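## Task

Move exactly one red wire connector from the lid of the tool case into the steel junction box; letting it fall in from a short height above the box is acceptable. The task fails if any further connector of any colour, including a second red one, is in the box, whether gripped or loose. It also fails if a red connector is still being held up off a surface at the end. The connector must stay in the box without the robot supporting it.

## Robot and tools

ROBOT. Two 7-joint arms, left_arm and right_arm, each ending in a parallel gripper. In every command row and every per-joint list in a result, an arm's joints come in this order: waist, shoulder, upper arm roll, elbow, forearm roll, wrist pitch, wrist roll. Upper arm roll, forearm roll and wrist pitch have their sign flipped compared with the URDF. The ranges below use URDF signs (rad): waist -6.283 to 6.283, shoulder -2.059 to 2.094, upper arm roll -6.283 to 6.283, elbow -0.192 to 3.927, forearm roll -6.283 to 6.283, wrist pitch -1.693 to 3.142 (so about -3.142 to 1.693 in the numbers you send and read), wrist roll -6.283 to 6.283. True ends may sit up to 0.010 rad from these.

FRAME. One world frame for both arms: origin on the table surface midway between the arms, +x pointing out across the table, +z up, left_arm on the +y side. The arm names do not refer to image sides. A gripper's fingers point along its own +z and separate along its own y. end_effector_position is the point between the pads when shut, roughly 2 cm short of the fingertips; closing pushes the tips about 10 mm further forward. Printed hand positions can be inaccurate, worse at long reach.

execute_actions. Argument "actions": a list of actions; each action is a table of 0 to 15 rows, one row per 1/30 s control step. If fewer than 15 rows are given, the final row repeats to fill the action. Each row is a single list of 16 numbers in [-1, 1] covering both arms: left_arm's 7 joint values then its opening, then right_arm's 7 joint values then its opening. Joint values are offsets, not poses, scaled so 1.0 = 2.036 rad, and always counted from the arm's angles when that action began (for the first action of a call, the angles in the latest result). The opening is absolute: +1 fully open, -1 shut. An action asking any joint to pass its range by more than 0.010 rad is rejected for both arms; if the first action is malformed or rejected, nothing in the call runs. An empty list just returns state and images.

move. Argument "target": one 16-number row laid out as above, joint offsets (1.0 = 2.036 rad) counted from the Joint positions in the latest result that printed them, plus absolute openings sent at the start. "speed": rad/s for whichever joint has the longest way to go, 0.01 to 2, default 0.5. All joints finish together, so the gripper traces a curve; paths last 0.5 to 10 s and ignore obstacles and the other arm. "blocking": false returns after 0.5 s while motion continues; then call wait or stop before sending anything else. The extra move: line reports the ending (done, off_target, moving, held, fault), limits=held or limits=none, and each arm's joint farthest from target. Faster moves and targets set deeper past a contact push harder.

wait: "seconds" 0 to 10; arms keep their last command; returns early if a running move ends. stop: no arguments; brakes a running move (needs some stopping distance). zoom_image: "camera" (cam_high, cam_low, cam_left_wrist, cam_right_wrist) and "region" [x0, y0, x1, y1] in pixels, at most 504 by 504. finished_scene: "scene", the integer number of the current scene; it is final and reports success.

MOTION LIMITS. Joint targets move at most 3.14 rad/s, reaching that in 0.16 s. Each step the sent target stays within 0.623 rad of the measured angle, and if it would shift the gripper over 70 mm, the whole arm's targets are pulled back. Large offsets may need several actions.

RESULTS. Per arm: end_effector_position (m), end_effector_quat_wxyz, linear and angular velocity. Joint positions and Joint velocities list the 7 joints (rad, rad/s) then the finger-pad gap (m; 0.084 fully open). Joint targets shows where joints are being driven now. grip_measured is the measured opening on the command scale. Step readings list joint angles at some steps; HELD plus an arm label means that arm's row was partly blocked. "joint command not followed" means a clearance check altered targets. "joint sent to its limit" means a joint was clipped at its end. Torque readings have offsets and noise and are nonzero in free air.

GRIPPING. To hold something, keep commanding an opening well under grip_measured; lower squeezes harder, up to about 24 N per pad at -1. Snapping shut quickly can squeeze harder than intended.

CAUTIONS. Keep the arms from striking or pressing each other. A joint torque reaching its load limit (waist 47, shoulder 47, upper arm roll 28.2, elbow 28.2, forearm roll 28.2, wrist pitch 18.8, wrist roll 18.8 N m; held weight included) triggers a fault: that joint backs off, the arm holds 10 s and the rest of the call is dropped. Carrying loads heats motors: MOTOR HOT appears at 65 °C and an OVER-TEMPERATURE FAULT brakes the arm at 80 °C. Parts being held may get a brief tug. Avoid dropping things outside the box, slamming or shoving hard, and anything leaving the table. Before finishing, release the connectors so they rest in the box on their own, with no extra connectors inside.

CAMERAS. cam_high, cam_low, cam_left_wrist, cam_right_wrist, each 896x504; wrist camera poses follow the reported joints. The supplied calibration can be off by a couple of degrees and several millimetres.

Each tool is called after "Call:" as a command line: name --argument value for each argument, lists and objects as JSON in quotes; but a table of rows of numbers goes row by row, as --pt "numbers of a row", without its own name.

## Session

Call:
execute_actions --actions '[]'

Scene clock: 0.00 s.
left_arm: end_effector_position=(+0.5478, +0.2561, +0.1686) grip_measured=+1.00 end_effector_quat_wxyz=(+0.460, -0.172, +0.841, +0.226) end_effector_velocity=(-0.000, +0.000, -0.001) end_effector_angular_velocity=(+0.001, +0.001, +0.001) | right_arm: end_effector_position=(+0.2426, -0.2473, +0.2201) grip_measured=+1.00 end_effector_quat_wxyz=(-0.068, -0.064, +0.972, +0.217) end_effector_velocity=(+0.000, -0.000, -0.000) end_effector_angular_velocity=(-0.001, +0.001, -0.000)
Joint names: [waist, shoulder, upper arm roll, elbow, forearm roll, wrist pitch, wrist roll]
Joint positions: left_arm=[-0.088  0.233  0.069  0.95  -1.709 -0.794  1.092  0.084] | right_arm=[ 0.697 -1.251  0.857  0.449  0.347 -1.487 -2.766  0.084]
Joint velocities: left_arm=[-0.     0.001 -0.    -0.     0.    -0.001 -0.     0.   ] | right_arm=[ 0.     0.001  0.     0.    -0.    -0.     0.    -0.   ]
Joint torques (N m, as the arm reports them, + toward a larger Joint positions number): no reading
Joint targets: left_arm=[-0.088 0.233 0.069 0.950 -1.709 -0.794 1.092] | right_arm=[0.697 -1.251 0.857 0.449 0.347 -1.487 -2.766]

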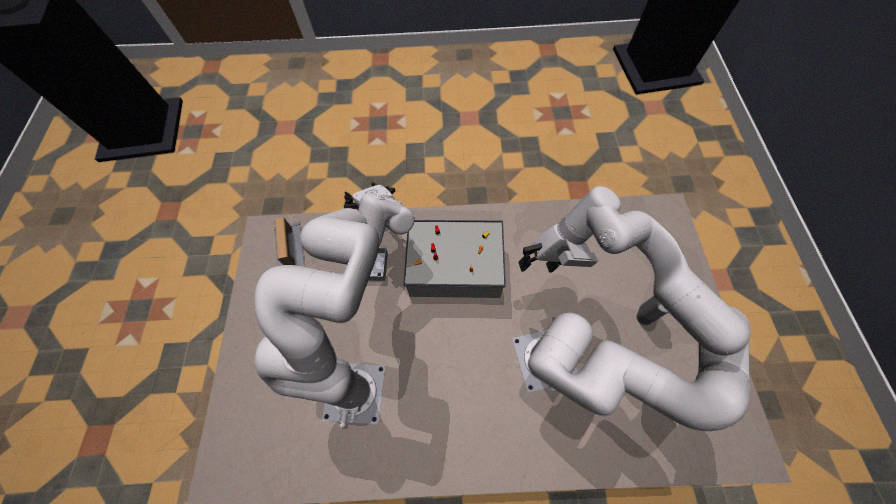

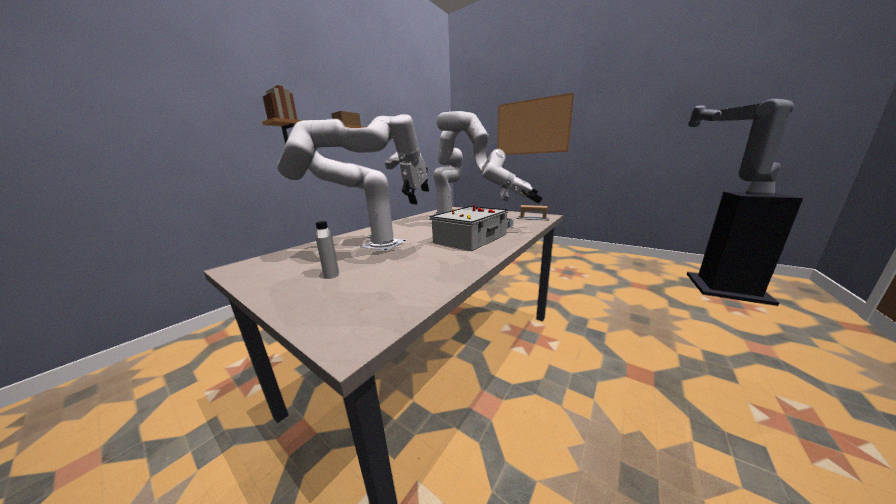

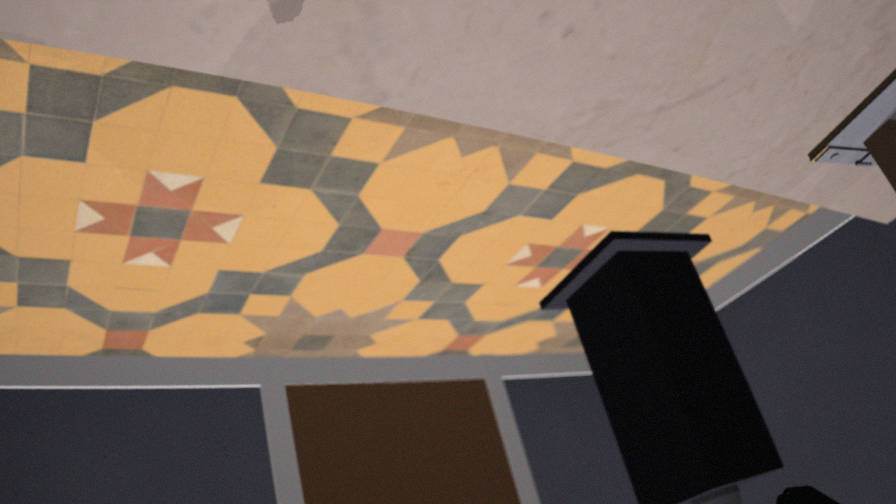

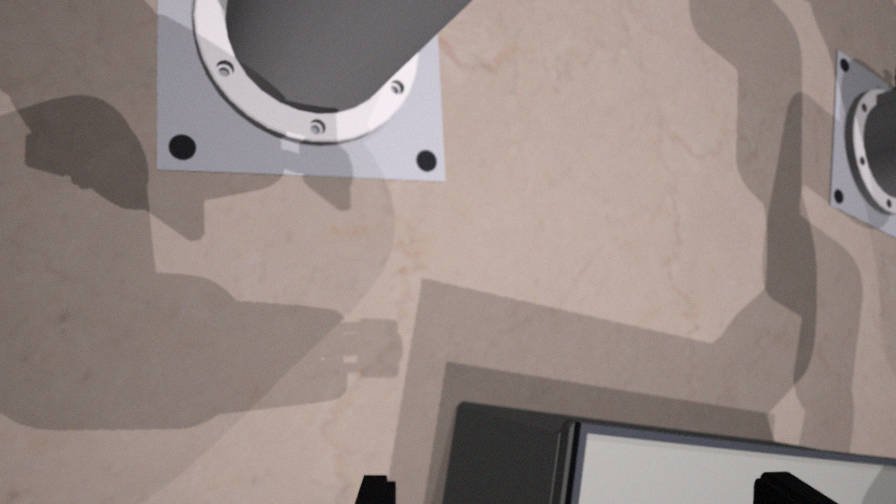

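Call:
zoom_image --camera "cam_high" --region '[270,180,530,320]'

Call:
zoom_image --camera "cam_low" --region '[410,160,570,260]'

Region (270, 180, 530, 320) of cam_high's 896x504 image, scaled by 1.938, with more detail than that image has; it fills the top 271 rows of this view, and the rest is white.

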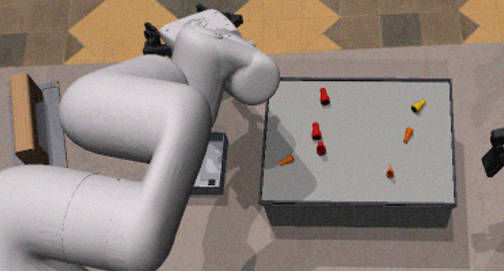

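Region (410, 160, 570, 260) of cam_low's 896x504 image, scaled by 3.150, with more detail than that image has; it fills the top 315 rows of this view, and the rest is white.

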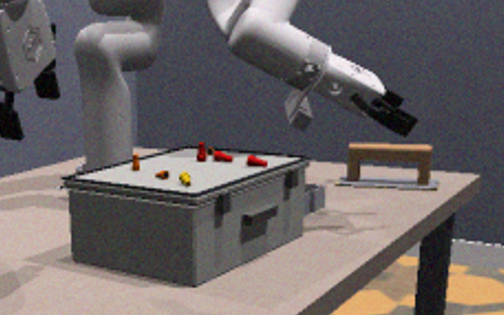

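Call:
move --target '[-0.104,-0.080,-0.034,0.225,0.839,-0.267,-0.811,1,0,0,0,0,0,0,0,1]' --speed 1.2

Scene clock: 16.37 s.
left_arm: end_effector_position=(+0.4286, +0.0860, +0.3001) grip_measured=+1.00 end_effector_quat_wxyz=(-0.001, +0.997, +0.078, +0.000) end_effector_velocity=(-0.000, -0.002, +0.002) end_effector_angular_velocity=(-0.005, -0.003, +0.000) | right_arm: end_effector_position=(+0.2426, -0.2473, +0.2201) grip_measured=+1.00 end_effector_quat_wxyz=(-0.068, -0.064, +0.972, +0.217) end_effector_velocity=(-0.000, +0.000, -0.000) end_effector_angular_velocity=(+0.000, +0.001, +0.001)
Joint names: [waist, shoulder, upper arm roll, elbow, forearm roll, wrist pitch, wrist roll]
Joint positions: left_arm=[-0.299  0.07  -0.     1.407 -0.001 -1.338 -0.559  0.084] | right_arm=[ 0.697 -1.251  0.857  0.449  0.347 -1.487 -2.766  0.084]
Joint velocities: left_arm=[-0.001 -0.002  0.001  0.003  0.003  0.    -0.002  0.   ] | right_arm=[ 0.     0.     0.    -0.001 -0.001 -0.    -0.    -0.   ]
Joint torques (N m, as the arm reports them, + toward a larger Joint positions number): left_arm=[  0.88 -21.7    0.15  13.08   0.41   1.73  -0.11] | right_arm=[ -3.22   5.73 -12.22  11.06   0.11   0.7    0.23]
Joint targets: left_arm=[-0.299 0.070 -0.000 1.408 -0.001 -1.338 -0.559] | right_arm=[0.697 -1.251 0.857 0.449 0.347 -1.487 -2.766]
move: done; limits=none; left_arm: farthest joint: the waist, 0.001 radians from its target (0.212 radians at the start); right_arm: farthest joint: the waist, 0.000 radians from its target (0.000 radians at the start)
camera_calibration (this result's frames):
cam_left_wrist: T_world_to_cam=[[0.138213, -0.990402, 0.000169077, 0.0589619], [-0.990312, -0.138203, -0.0134847, 0.509977], [0.0133787, 0.00169633, -0.999909, 0.420591], [0, 0, 0, 1]] pos_world=[0.49126, 0.128163, 0.427419]

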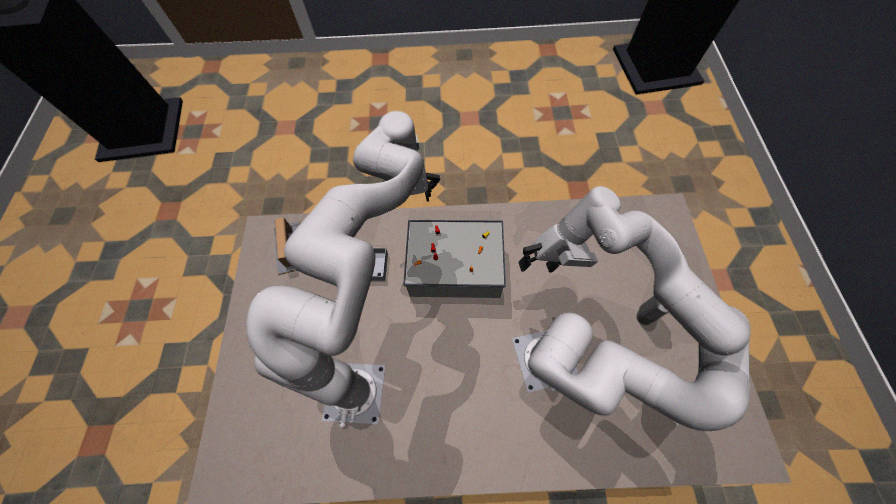

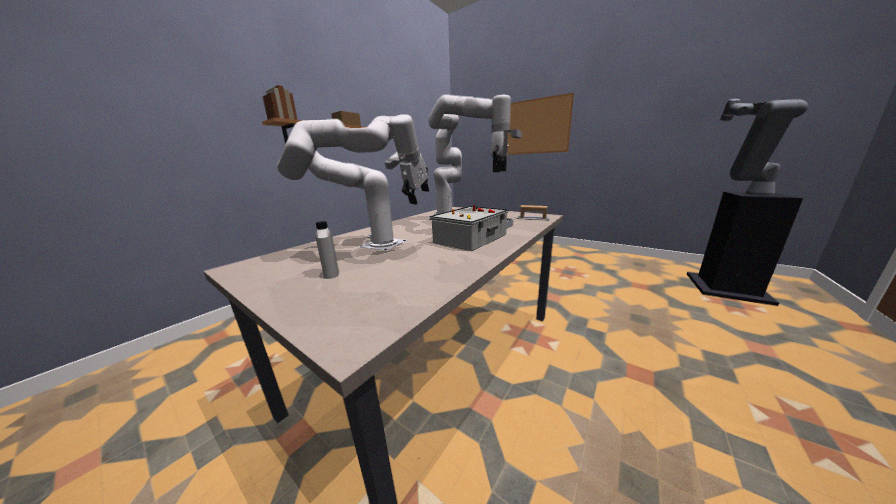

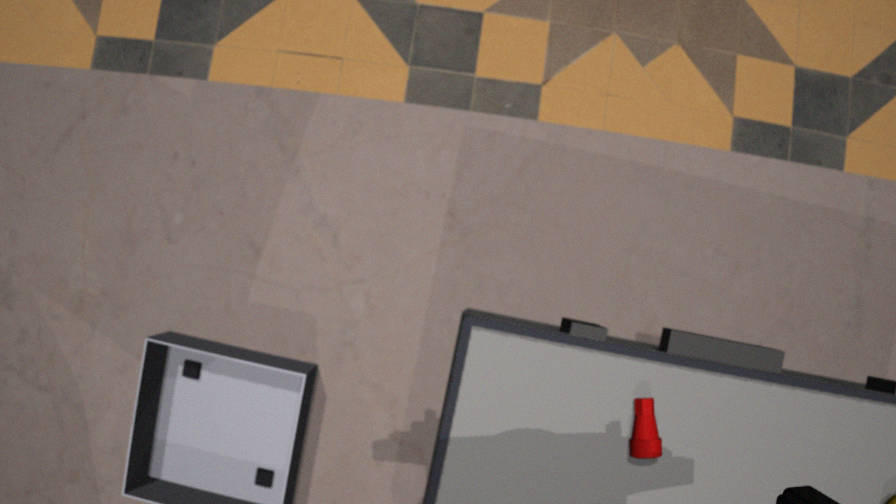

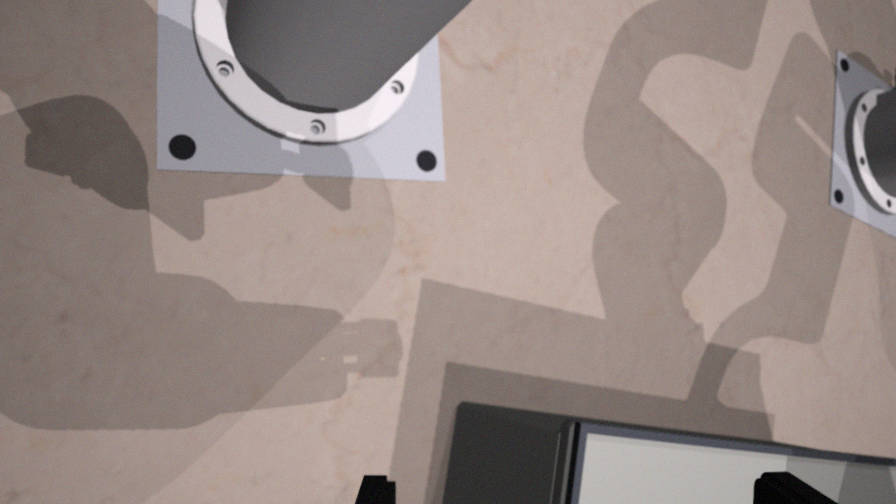

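Call:
move --target '[-0.062,0,0,-0.056,0,0.056,-0.062,0.3,0,0,0,0,0,0,0,1]'

Scene clock: 25.57 s.
left_arm: end_effector_position=(+0.3984, +0.0314, +0.2605) grip_measured=+0.29 end_effector_quat_wxyz=(-0.001, +0.997, +0.079, +0.000) end_effector_velocity=(-0.004, -0.004, -0.003) end_effector_angular_velocity=(+0.003, +0.007, -0.010) | right_arm: end_effector_position=(+0.2426, -0.2473, +0.2201) grip_measured=+1.00 end_effector_quat_wxyz=(-0.068, -0.064, +0.972, +0.217) end_effector_velocity=(+0.000, -0.000, -0.000) end_effector_angular_velocity=(+0.000, +0.001, -0.001)
Joint names: [waist, shoulder, upper arm roll, elbow, forearm roll, wrist pitch, wrist roll]
Joint positions: left_arm=[-0.425  0.07  -0.001  1.294 -0.002 -1.224 -0.685  0.056] | right_arm=[ 0.697 -1.251  0.857  0.449  0.347 -1.487 -2.766  0.084]
Joint velocities: left_arm=[-0.004  0.003  0.006 -0.005  0.001 -0.     0.     0.   ] | right_arm=[ 0.     0.001  0.001  0.    -0.     0.     0.001  0.   ]
Joint torques (N m, as the arm reports them, + toward a larger Joint positions number): left_arm=[  0.58 -21.7    0.14  13.14   0.63   1.79  -0.14] | right_arm=[ -2.99   5.84 -12.24  11.     0.19   0.65   0.17]
Joint targets: left_arm=[-0.425 0.070 -0.000 1.293 -0.001 -1.224 -0.685] | right_arm=[0.697 -1.251 0.857 0.449 0.347 -1.487 -2.766]
move: done; limits=none; left_arm: farthest joint: the upper arm roll, 0.001 radians from its target (0.000 radians at the start); right_arm: farthest joint: the waist, 0.000 radians from its target (0.000 radians at the start)
camera_calibration (this result's frames):
cam_left_wrist: T_world_to_cam=[[0.138986, -0.990294, 0.00059077, 0.0086297], [-0.990193, -0.13898, -0.0142434, 0.472137], [0.0141873, 0.00139466, -0.999898, 0.381182], [0, 0, 0, 1]] pos_world=[0.460899, 0.0736321, 0.387863]

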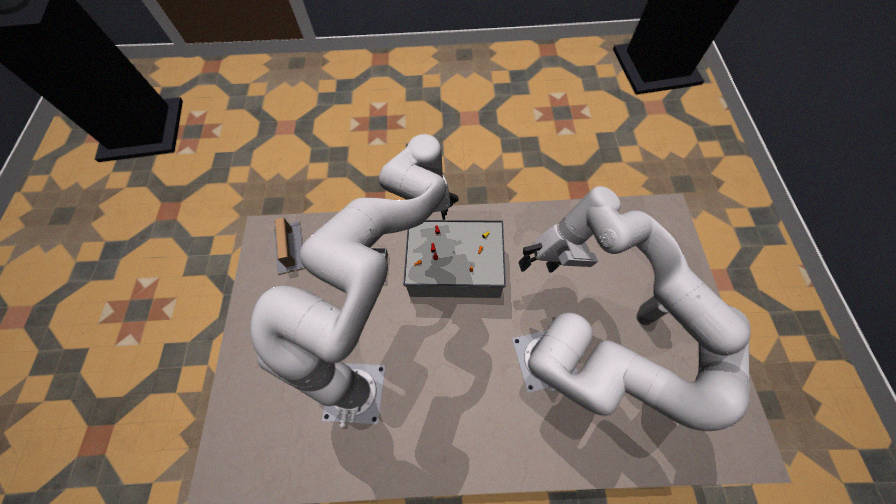

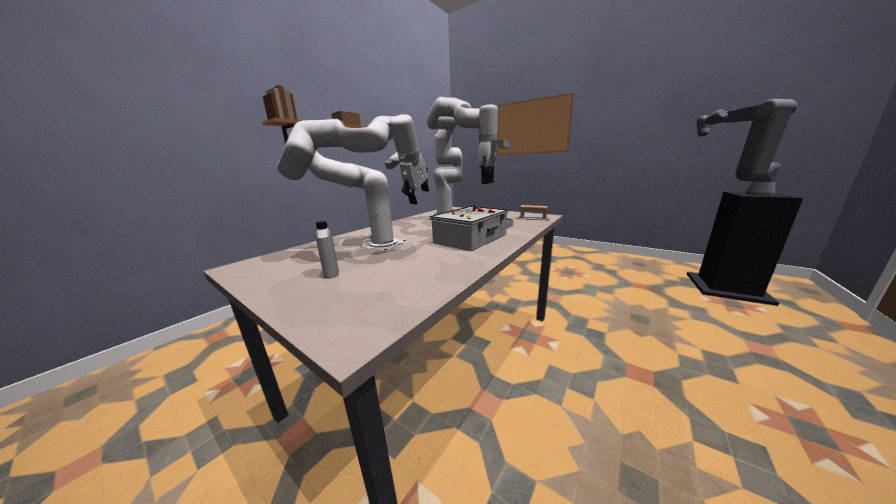

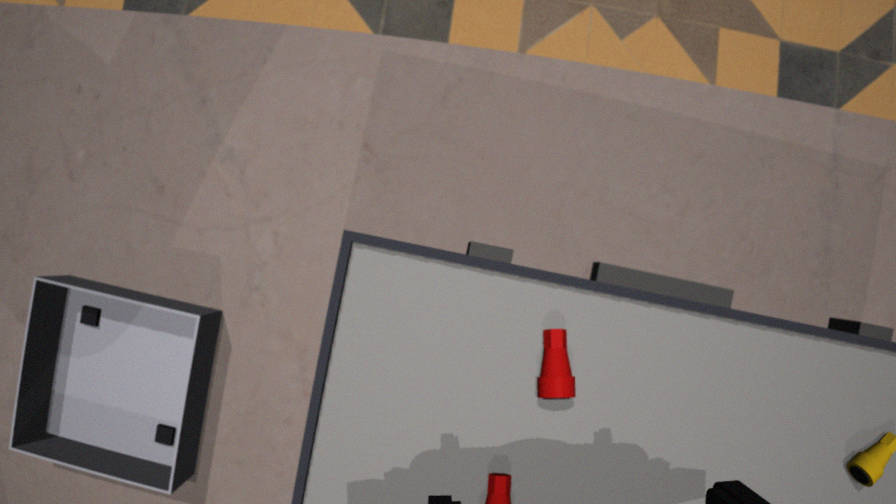

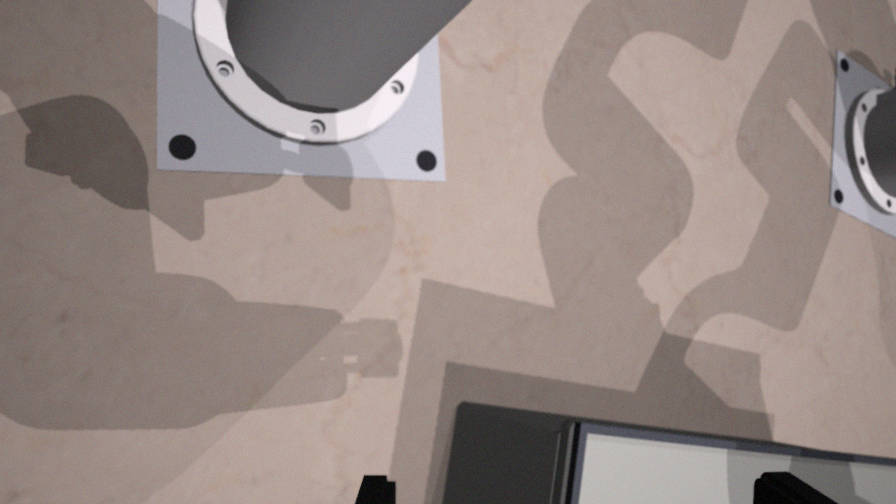

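Call:
move --target '[0.004,0.0694,0,-0.0415,0,0.111,0.004,0,0,0,0,0,0,0,0,1]'

Scene clock: 31.37 s.
left_arm: end_effector_position=(+0.4192, +0.0241, +0.1711) grip_measured=-0.01 end_effector_quat_wxyz=(-0.000, +0.997, +0.078, +0.001) end_effector_velocity=(-0.003, +0.002, -0.007) end_effector_angular_velocity=(+0.007, +0.013, +0.002) | right_arm: end_effector_position=(+0.2426, -0.2473, +0.2201) grip_measured=+1.00 end_effector_quat_wxyz=(-0.068, -0.064, +0.972, +0.217) end_effector_velocity=(-0.000, +0.000, -0.000) end_effector_angular_velocity=(+0.001, +0.001, -0.000)
Joint names: [waist, shoulder, upper arm roll, elbow, forearm roll, wrist pitch, wrist roll]
Joint positions: left_arm=[-0.417  0.211 -0.001  1.21  -0.002 -0.998 -0.677  0.044] | right_arm=[ 0.697 -1.251  0.857  0.449  0.347 -1.487 -2.766  0.084]
Joint velocities: left_arm=[ 0.001  0.007 -0.001 -0.008 -0.    -0.    -0.    -0.   ] | right_arm=[ 0.     0.     0.001  0.    -0.    -0.     0.    -0.   ]
Joint torques (N m, as the arm reports them, + toward a larger Joint positions number): left_arm=[  0.53 -23.72   0.3   12.4    0.8    1.58   0.07] | right_arm=[ -3.25   5.57 -12.21  11.12   0.13   0.65   0.3 ]
Joint targets: left_arm=[-0.417 0.211 -0.001 1.209 -0.002 -0.998 -0.677] | right_arm=[0.697 -1.251 0.857 0.449 0.347 -1.487 -2.766]
move: done; limits=none; left_arm: farthest joint: the shoulder, 0.001 radians from its target (0.141 radians at the start); right_arm: farthest joint: the waist, 0.000 radians from its target (0.000 radians at the start)
camera_calibration (this result's frames):
cam_left_wrist: T_world_to_cam=[[0.138591, -0.990349, 0.00150242, -0.00140703], [-0.990229, -0.138598, -0.0153765, 0.490588], [0.0154363, 0.000643304, -0.999881, 0.291017], [0, 0, 0, 1]] pos_world=[0.481497, 0.0664137, 0.298528]
cam_right_wrist: T_world_to_cam=[[-0.100955, 0.88628, 0.452012, 0.17895], [0.979246, 0.168776, -0.112217, -0.100705], [-0.175744, 0.431302, -0.884925, 0.477377], [0, 0, 0, 1]] pos_world=[0.200577, -0.347497, 0.330255]

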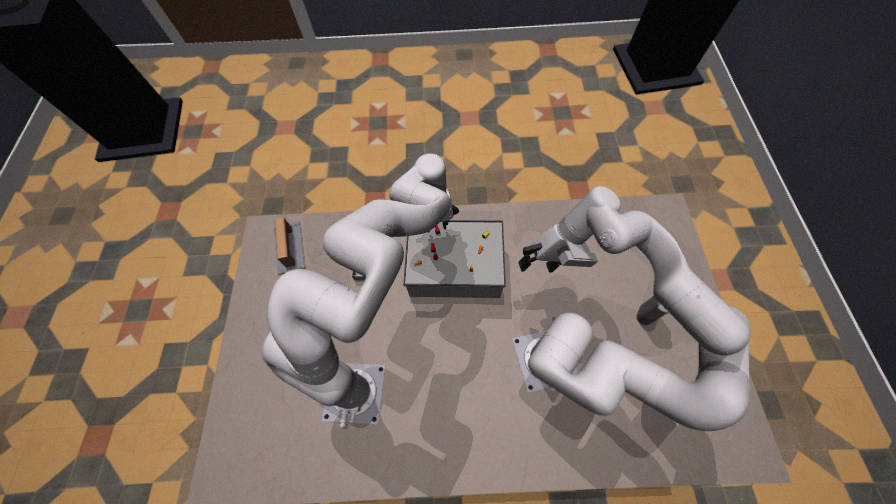

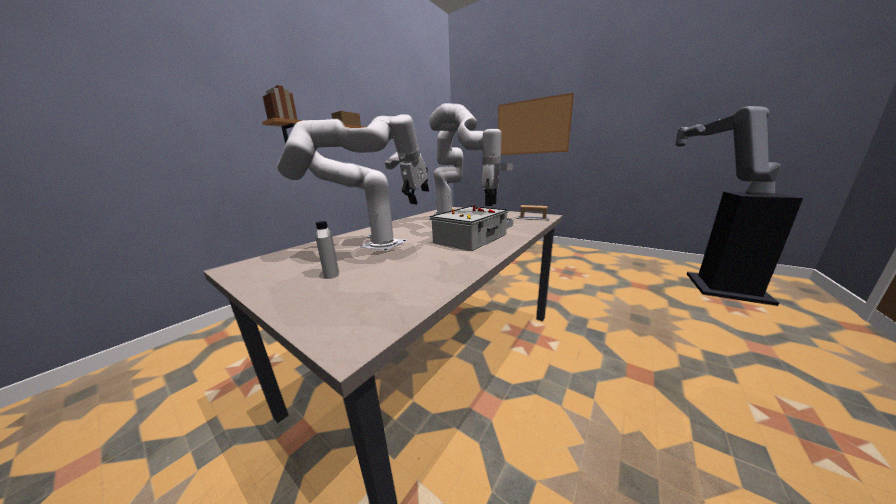

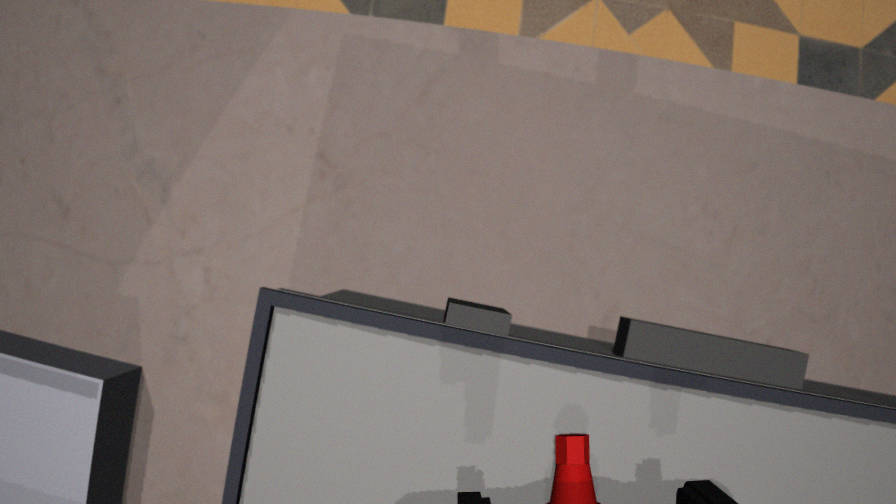

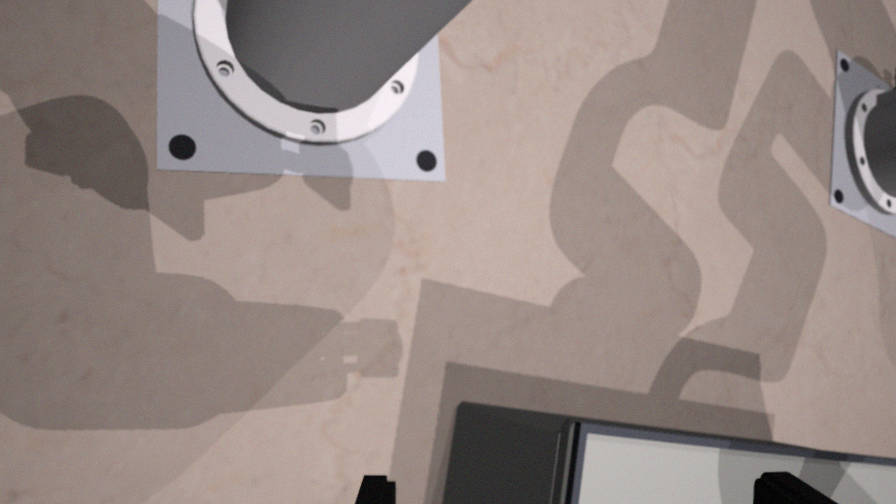

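Call:
move --target '[-0.003,0.0254,0,-0.0184,0,0.0438,0,-0.2,0,0,0,0,0,0,0,1]' --speed 0.15

Call:
zoom_image --camera "cam_low" --region '[460,185,520,225]'

Scene clock: 36.83 s.
left_arm: end_effector_position=(+0.4199, +0.0201, +0.1371) grip_measured=-0.21 end_effector_quat_wxyz=(+0.000, +0.997, +0.075, +0.002) end_effector_velocity=(+0.000, -0.000, -0.000) end_effector_angular_velocity=(-0.001, -0.001, -0.000) | right_arm: end_effector_position=(+0.2426, -0.2473, +0.2201) grip_measured=+1.00 end_effector_quat_wxyz=(-0.068, -0.064, +0.972, +0.217) end_effector_velocity=(+0.000, -0.000, +0.000) end_effector_angular_velocity=(-0.000, -0.001, -0.001)
Joint names: [waist, shoulder, upper arm roll, elbow, forearm roll, wrist pitch, wrist roll]
Joint positions: left_arm=[-0.423  0.261 -0.001  1.173 -0.002 -0.909 -0.677  0.035] | right_arm=[ 0.697 -1.251  0.857  0.449  0.347 -1.487 -2.766  0.084]
Joint velocities: left_arm=[ 0.     0.001  0.    -0.    -0.     0.003  0.     0.   ] | right_arm=[-0.     0.    -0.     0.002  0.    -0.    -0.    -0.   ]
Joint torques (N m, as the arm reports them, + toward a larger Joint positions number): left_arm=[  0.65 -20.99   0.47  10.58   0.81   1.73  -0.07] | right_arm=[ -3.04   5.81 -12.24  11.12   0.2    0.73   0.25]
Joint targets: left_arm=[-0.423 0.262 -0.001 1.172 -0.002 -0.909 -0.677] | right_arm=[0.697 -1.251 0.857 0.449 0.347 -1.487 -2.766]
move: done; limits=none; left_arm: farthest joint: the shoulder, 0.002 radians from its target (0.051 radians at the start); right_arm: farthest joint: the waist, 0.000 radians from its target (0.000 radians at the start)
camera_calibration (this result's frames):
cam_left_wrist: T_world_to_cam=[[0.13254, -0.991174, 0.00279595, -0.00305043], [-0.991027, -0.132568, -0.017064, 0.490668], [0.0172841, -0.000509194, -0.99985, 0.256218], [0, 0, 0, 1]] pos_world=[0.482241, 0.062154, 0.264561]
cam_right_wrist: T_world_to_cam=[[-0.100955, 0.88628, 0.452012, 0.17895], [0.979246, 0.168777, -0.112217, -0.100705], [-0.175745, 0.431302, -0.884925, 0.477377], [0, 0, 0, 1]] pos_world=[0.200577, -0.347497, 0.330255]

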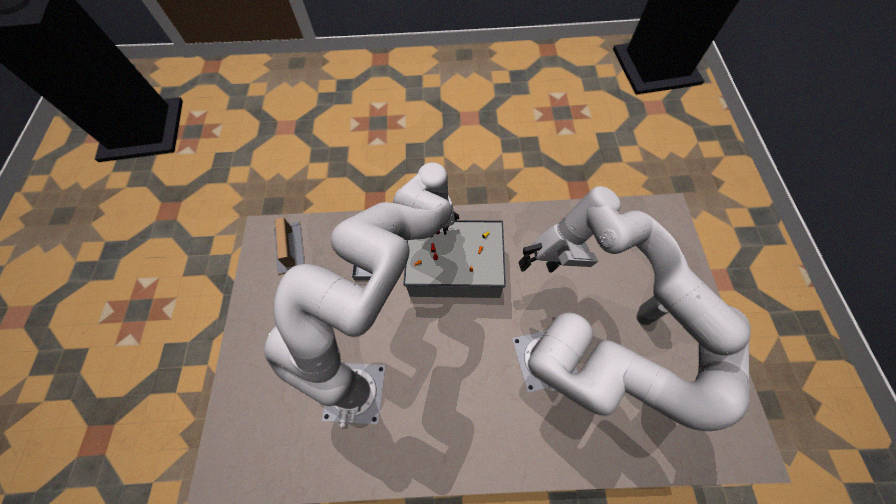

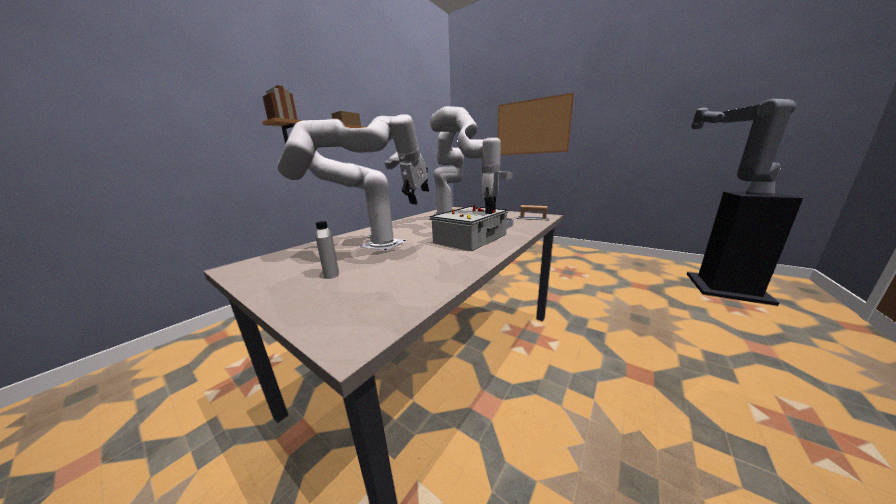

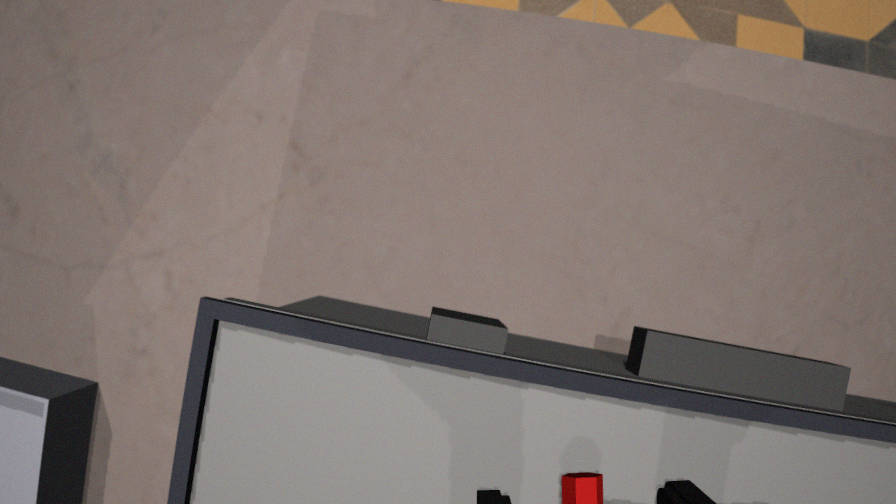

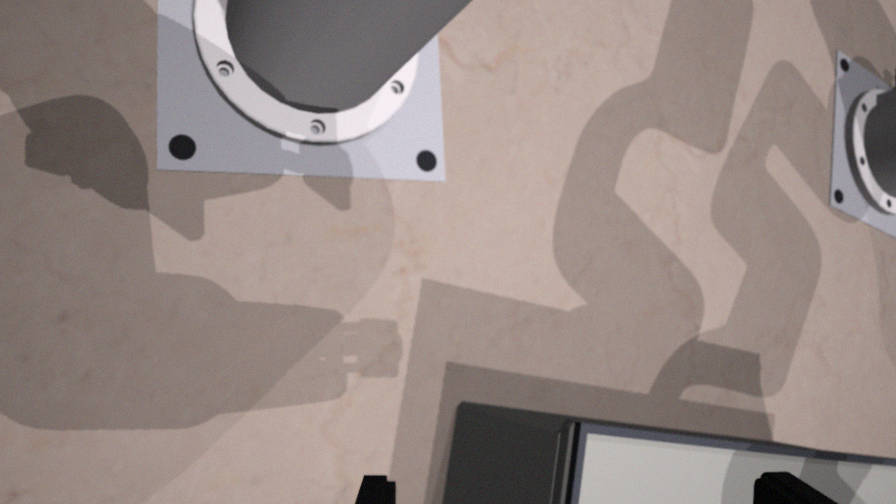

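Region (460, 185, 520, 225) of cam_low's 896x504 image, scaled by 8.400, with more detail than that image has.

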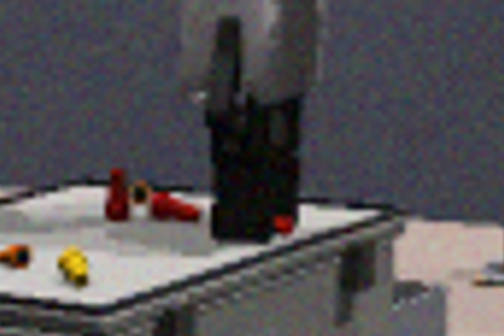

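Lightly touching the lid. Raise ~3 mm and close.

Call:
execute_actions --actions '[[[0,-0.0022,0,0.0021,0,-0.0037,0,-0.2,0,0,0,0,0,0,0,1],[0,-0.0022,0,0.0021,0,-0.0037,0,-0.2,0,0,0,0,0,0,0,1],[0,-0.0022,0,0.0021,0,-0.0037,0,-0.2,0,0,0,0,0,0,0,1],[0,-0.0022,0,0.0021,0,-0.0037,0,-0.3,0,0,0,0,0,0,0,1],[0,-0.0022,0,0.0021,0,-0.0037,0,-0.4,0,0,0,0,0,0,0,1],[0,-0.0022,0,0.0021,0,-0.0037,0,-0.5,0,0,0,0,0,0,0,1]],[[0,0,0,0,0,0,0,-1,0,0,0,0,0,0,0,1]]]'

Call:
move --target '[0,-0.0285,0,0.0225,0,-0.051,0,-1,0,0,0,0,0,0,0,1]' --speed 0.25

Scene clock: 42.17 s.
left_arm: end_effector_position=(+0.4190, +0.0207, +0.1383) grip_measured=-0.68 end_effector_quat_wxyz=(-0.001, +0.997, +0.076, +0.000) end_effector_velocity=(+0.000, -0.000, +0.001) end_effector_angular_velocity=(-0.001, -0.002, -0.002) | right_arm: end_effector_position=(+0.2426, -0.2473, +0.2201) grip_measured=+1.00 end_effector_quat_wxyz=(-0.068, -0.064, +0.972, +0.217) end_effector_velocity=(-0.000, +0.000, -0.001) end_effector_angular_velocity=(-0.002, +0.001, +0.002)
Joint names: [waist, shoulder, upper arm roll, elbow, forearm roll, wrist pitch, wrist roll]
Joint positions: left_arm=[-0.423  0.259 -0.001  1.175 -0.002 -0.917 -0.677  0.014] | right_arm=[ 0.697 -1.251  0.857  0.449  0.347 -1.487 -2.766  0.084]
Joint velocities: left_arm=[ 0.    -0.001  0.     0.     0.     0.     0.002 -0.   ] | right_arm=[ 0.     0.001  0.    -0.001  0.    -0.    -0.    -0.   ]
Joint torques (N m, as the arm reports them, + toward a larger Joint positions number): left_arm=[  0.34 -23.92   0.48  11.77   0.7    1.35   0.02] | right_arm=[ -2.99   5.84 -12.2   11.03   0.1    0.67   0.25]
Joint targets: left_arm=[-0.423 0.259 -0.001 1.175 -0.002 -0.917 -0.677] | right_arm=[0.697 -1.251 0.857 0.449 0.347 -1.487 -2.766]
Step readings (joint positions; steps 1 to 15: 1st action; 16 to 30: 2nd action):
0: left_arm=[-0.423 0.262 -0.001 1.172 -0.002 -0.909 -0.677] | right_arm=[0.697 -1.251 0.857 0.449 0.347 -1.487 -2.766]
1: left_arm=[-0.423 0.262 -0.001 1.173 -0.002 -0.909 -0.677] | right_arm=[0.697 -1.251 0.857 0.449 0.347 -1.487 -2.766]
2: left_arm=[-0.423 0.262 -0.001 1.173 -0.002 -0.910 -0.677] | right_arm=[0.697 -1.251 0.857 0.449 0.347 -1.487 -2.766]
4: left_arm=[-0.423 0.261 -0.001 1.174 -0.001 -0.914 -0.677] | right_arm=[0.697 -1.251 0.857 0.449 0.347 -1.487 -2.766]
8: left_arm=[-0.423 0.259 -0.000 1.175 -0.001 -0.917 -0.677] | right_arm=[0.697 -1.251 0.857 0.449 0.347 -1.487 -2.766]
15: left_arm=[-0.423 0.259 -0.001 1.175 -0.002 -0.917 -0.677] | right_arm=[0.697 -1.251 0.857 0.449 0.347 -1.487 -2.766]
16: left_arm=[-0.423 0.258 -0.001 1.176 -0.002 -0.917 -0.677] | right_arm=[0.697 -1.251 0.857 0.449 0.347 -1.487 -2.766]
17: left_arm=[-0.423 0.258 -0.001 1.176 -0.002 -0.917 -0.677] | right_arm=[0.697 -1.251 0.857 0.449 0.347 -1.487 -2.766]
19: left_arm=[-0.423 0.259 -0.001 1.175 -0.002 -0.917 -0.677] | right_arm=[0.697 -1.251 0.857 0.449 0.347 -1.487 -2.766]
23: left_arm=[-0.423 0.259 -0.001 1.175 -0.002 -0.917 -0.677] | right_arm=[0.697 -1.251 0.857 0.449 0.347 -1.487 -2.766]
30: Joint positions above
camera_calibration (this result's frames):
cam_left_wrist: T_world_to_cam=[[0.132651, -0.991163, 0.0000843803, -0.00198802], [-0.99107, -0.13264, -0.0136568, 0.489403], [0.0135473, 0.00172797, -0.999907, 0.258982], [0, 0, 0, 1]] pos_world=[0.481788, 0.0624965, 0.265642]
cam_right_wrist: T_world_to_cam=[[-0.100956, 0.88628, 0.452012, 0.17895], [0.979246, 0.168777, -0.112216, -0.100705], [-0.175744, 0.431302, -0.884925, 0.477377], [0, 0, 0, 1]] pos_world=[0.200577, -0.347497, 0.330255]

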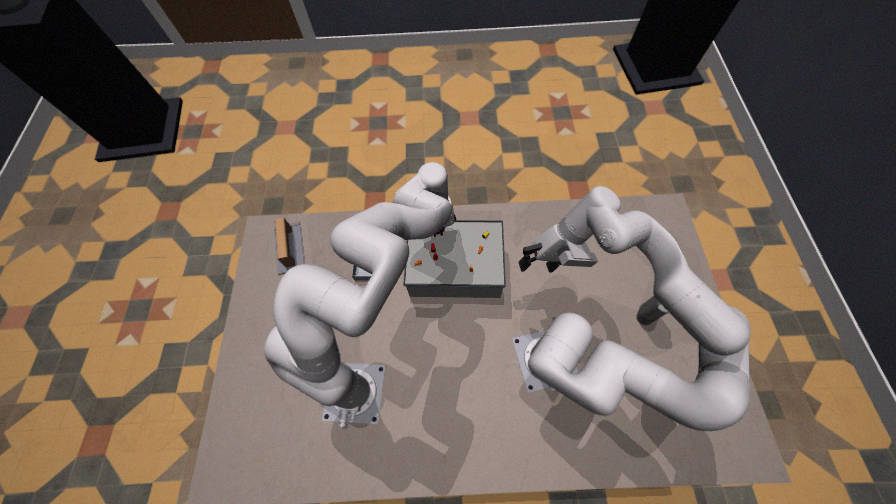

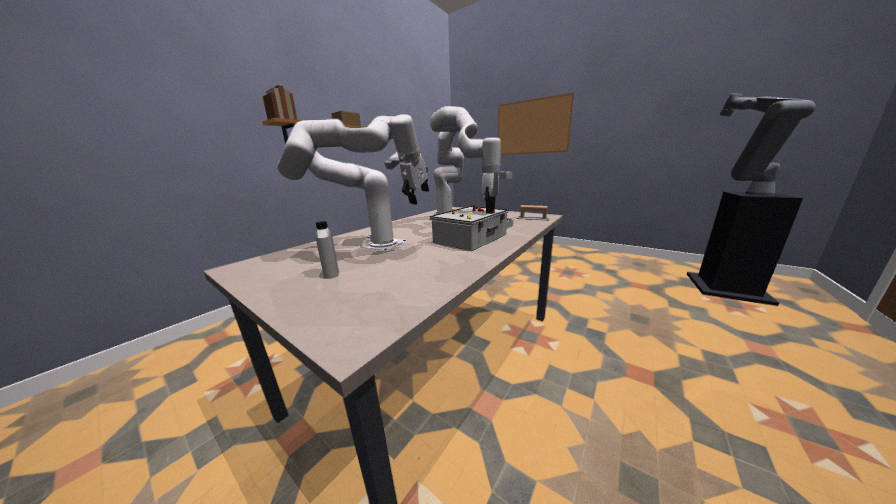

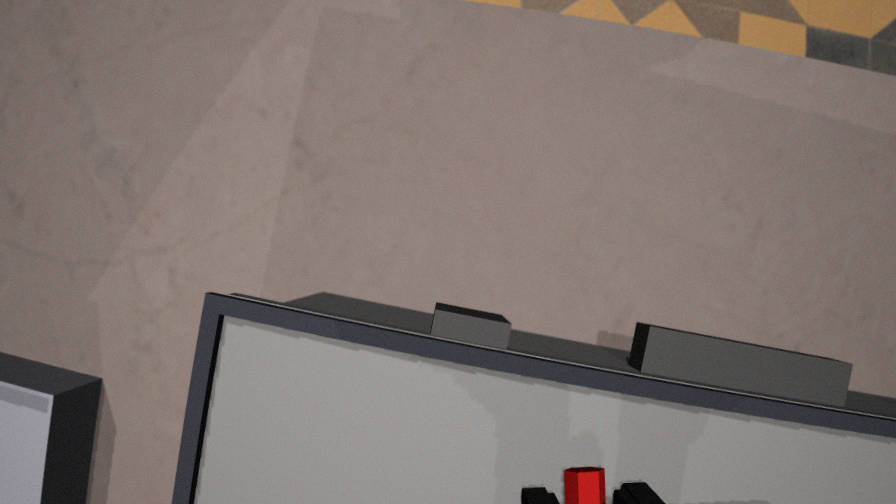

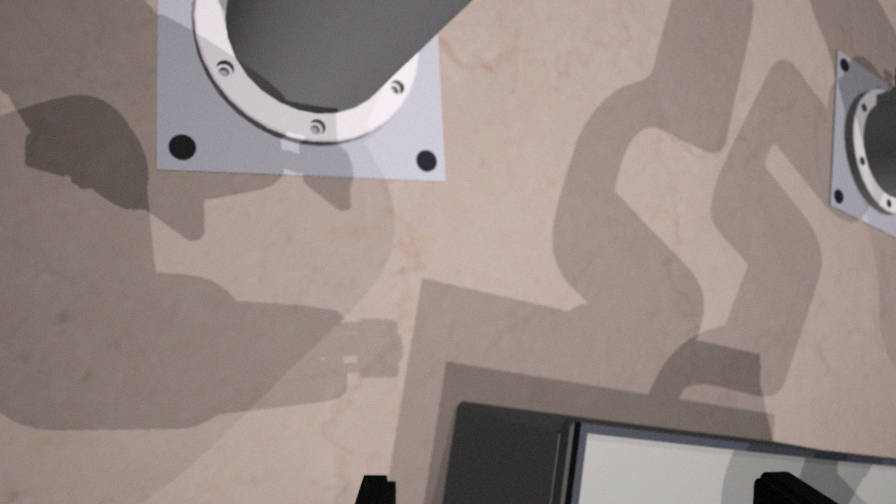

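Scene clock: 43.03 s.
left_arm: end_effector_position=(+0.4167, +0.0220, +0.1785) grip_measured=-0.68 end_effector_quat_wxyz=(-0.001, +0.997, +0.076, -0.000) end_effector_velocity=(+0.002, -0.001, +0.005) end_effector_angular_velocity=(-0.006, -0.010, -0.000) | right_arm: end_effector_position=(+0.2426, -0.2473, +0.2201) grip_measured=+1.00 end_effector_quat_wxyz=(-0.068, -0.064, +0.972, +0.217) end_effector_velocity=(+0.001, -0.000, +0.000) end_effector_angular_velocity=(-0.001, -0.001, -0.001)
Joint names: [waist, shoulder, upper arm roll, elbow, forearm roll, wrist pitch, wrist roll]
Joint positions: left_arm=[-0.423  0.201 -0.001  1.22  -0.002 -1.021 -0.677  0.014] | right_arm=[ 0.697 -1.251  0.857  0.449  0.347 -1.487 -2.766  0.084]
Joint velocities: left_arm=[ 0.    -0.006  0.     0.005 -0.     0.001  0.    -0.   ] | right_arm=[ 0.     0.001 -0.     0.002  0.001  0.     0.001  0.   ]
Joint torques (N m, as the arm reports them, + toward a larger Joint positions number): left_arm=[  0.51 -23.9    0.35  12.64   0.78   1.61  -0.06] | right_arm=[ -3.2    5.76 -12.12  11.18   0.16   0.67   0.21]
Joint targets: left_arm=[-0.423 0.201 -0.001 1.221 -0.002 -1.021 -0.677] | right_arm=[0.697 -1.251 0.857 0.449 0.347 -1.487 -2.766]
move: done; limits=none; left_arm: farthest joint: the waist, 0.000 radians from its target (0.000 radians at the start); right_arm: farthest joint: the waist, 0.000 radians from its target (0.000 radians at the start)
camera_calibration (this result's frames):
cam_left_wrist: T_world_to_cam=[[0.132817, -0.99114, -0.000554418, -0.000355283], [-0.991059, -0.132799, -0.012882, 0.487805], [0.0126942, 0.00226041, -0.999917, 0.299551], [0, 0, 0, 1]] pos_world=[0.479688, 0.0637509, 0.30581]
cam_right_wrist: T_world_to_cam=[[-0.100956, 0.88628, 0.452012, 0.17895], [0.979245, 0.168777, -0.112216, -0.100705], [-0.175744, 0.431302, -0.884925, 0.477377], [0, 0, 0, 1]] pos_world=[0.200577, -0.347497, 0.330255]

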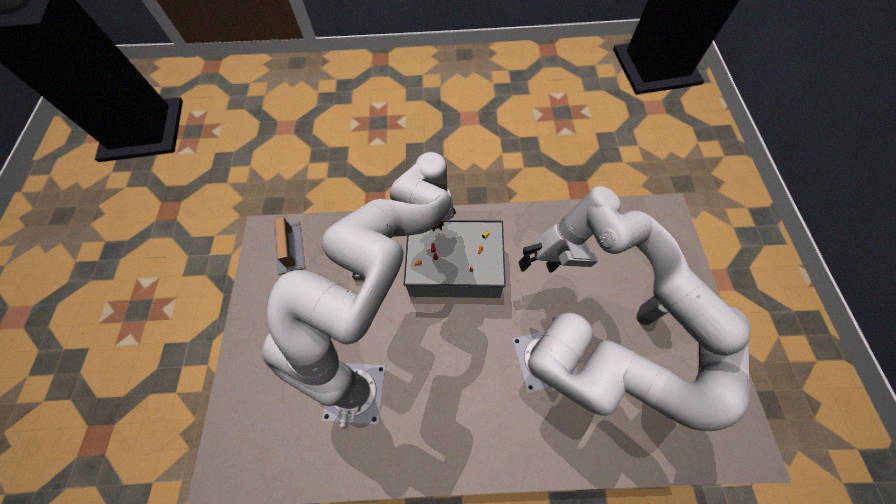

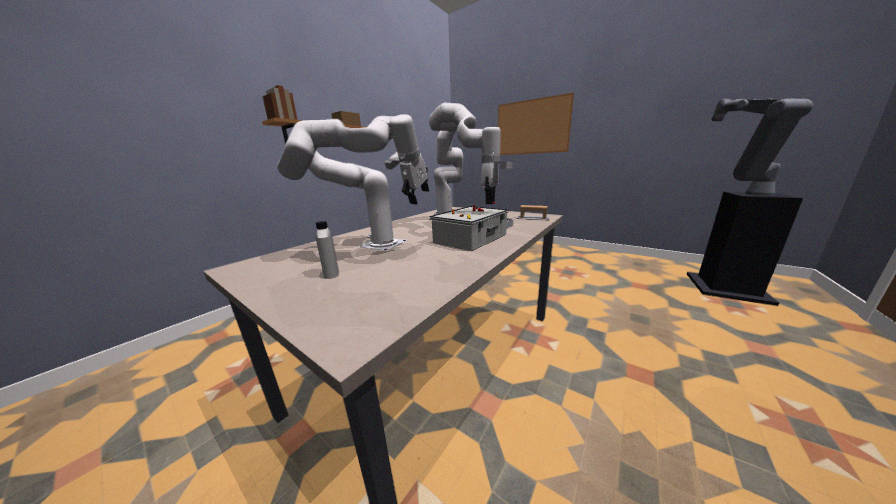

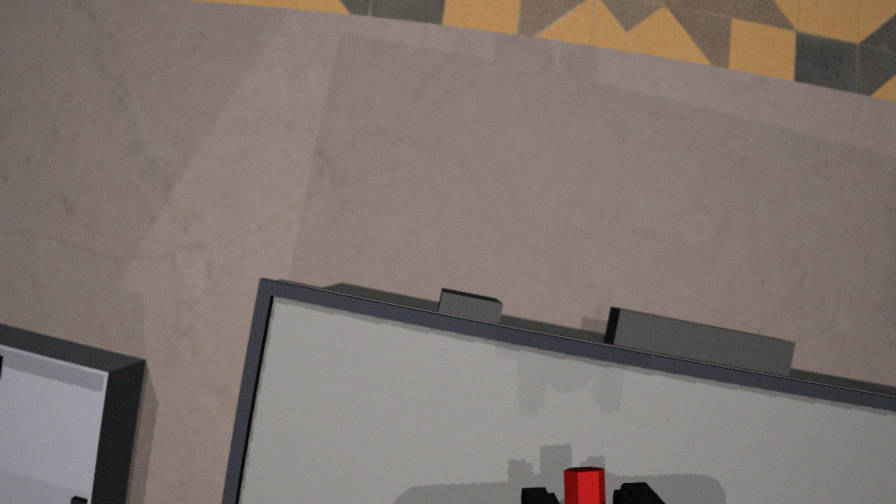

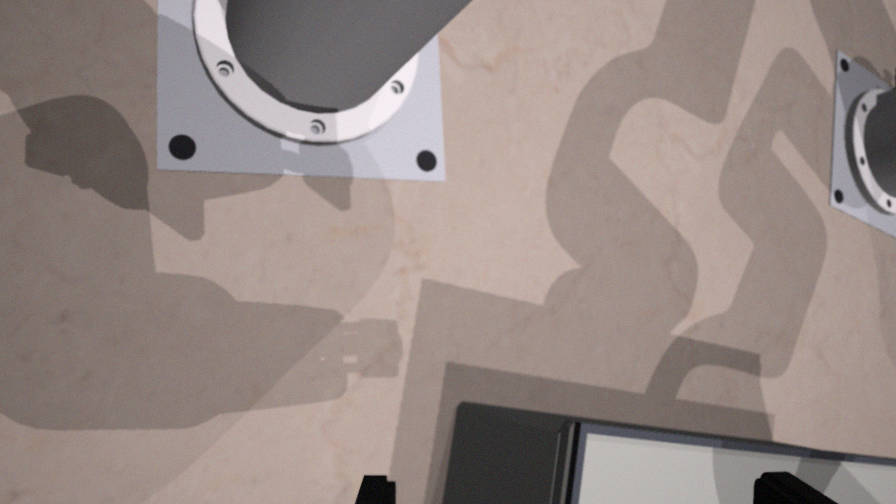

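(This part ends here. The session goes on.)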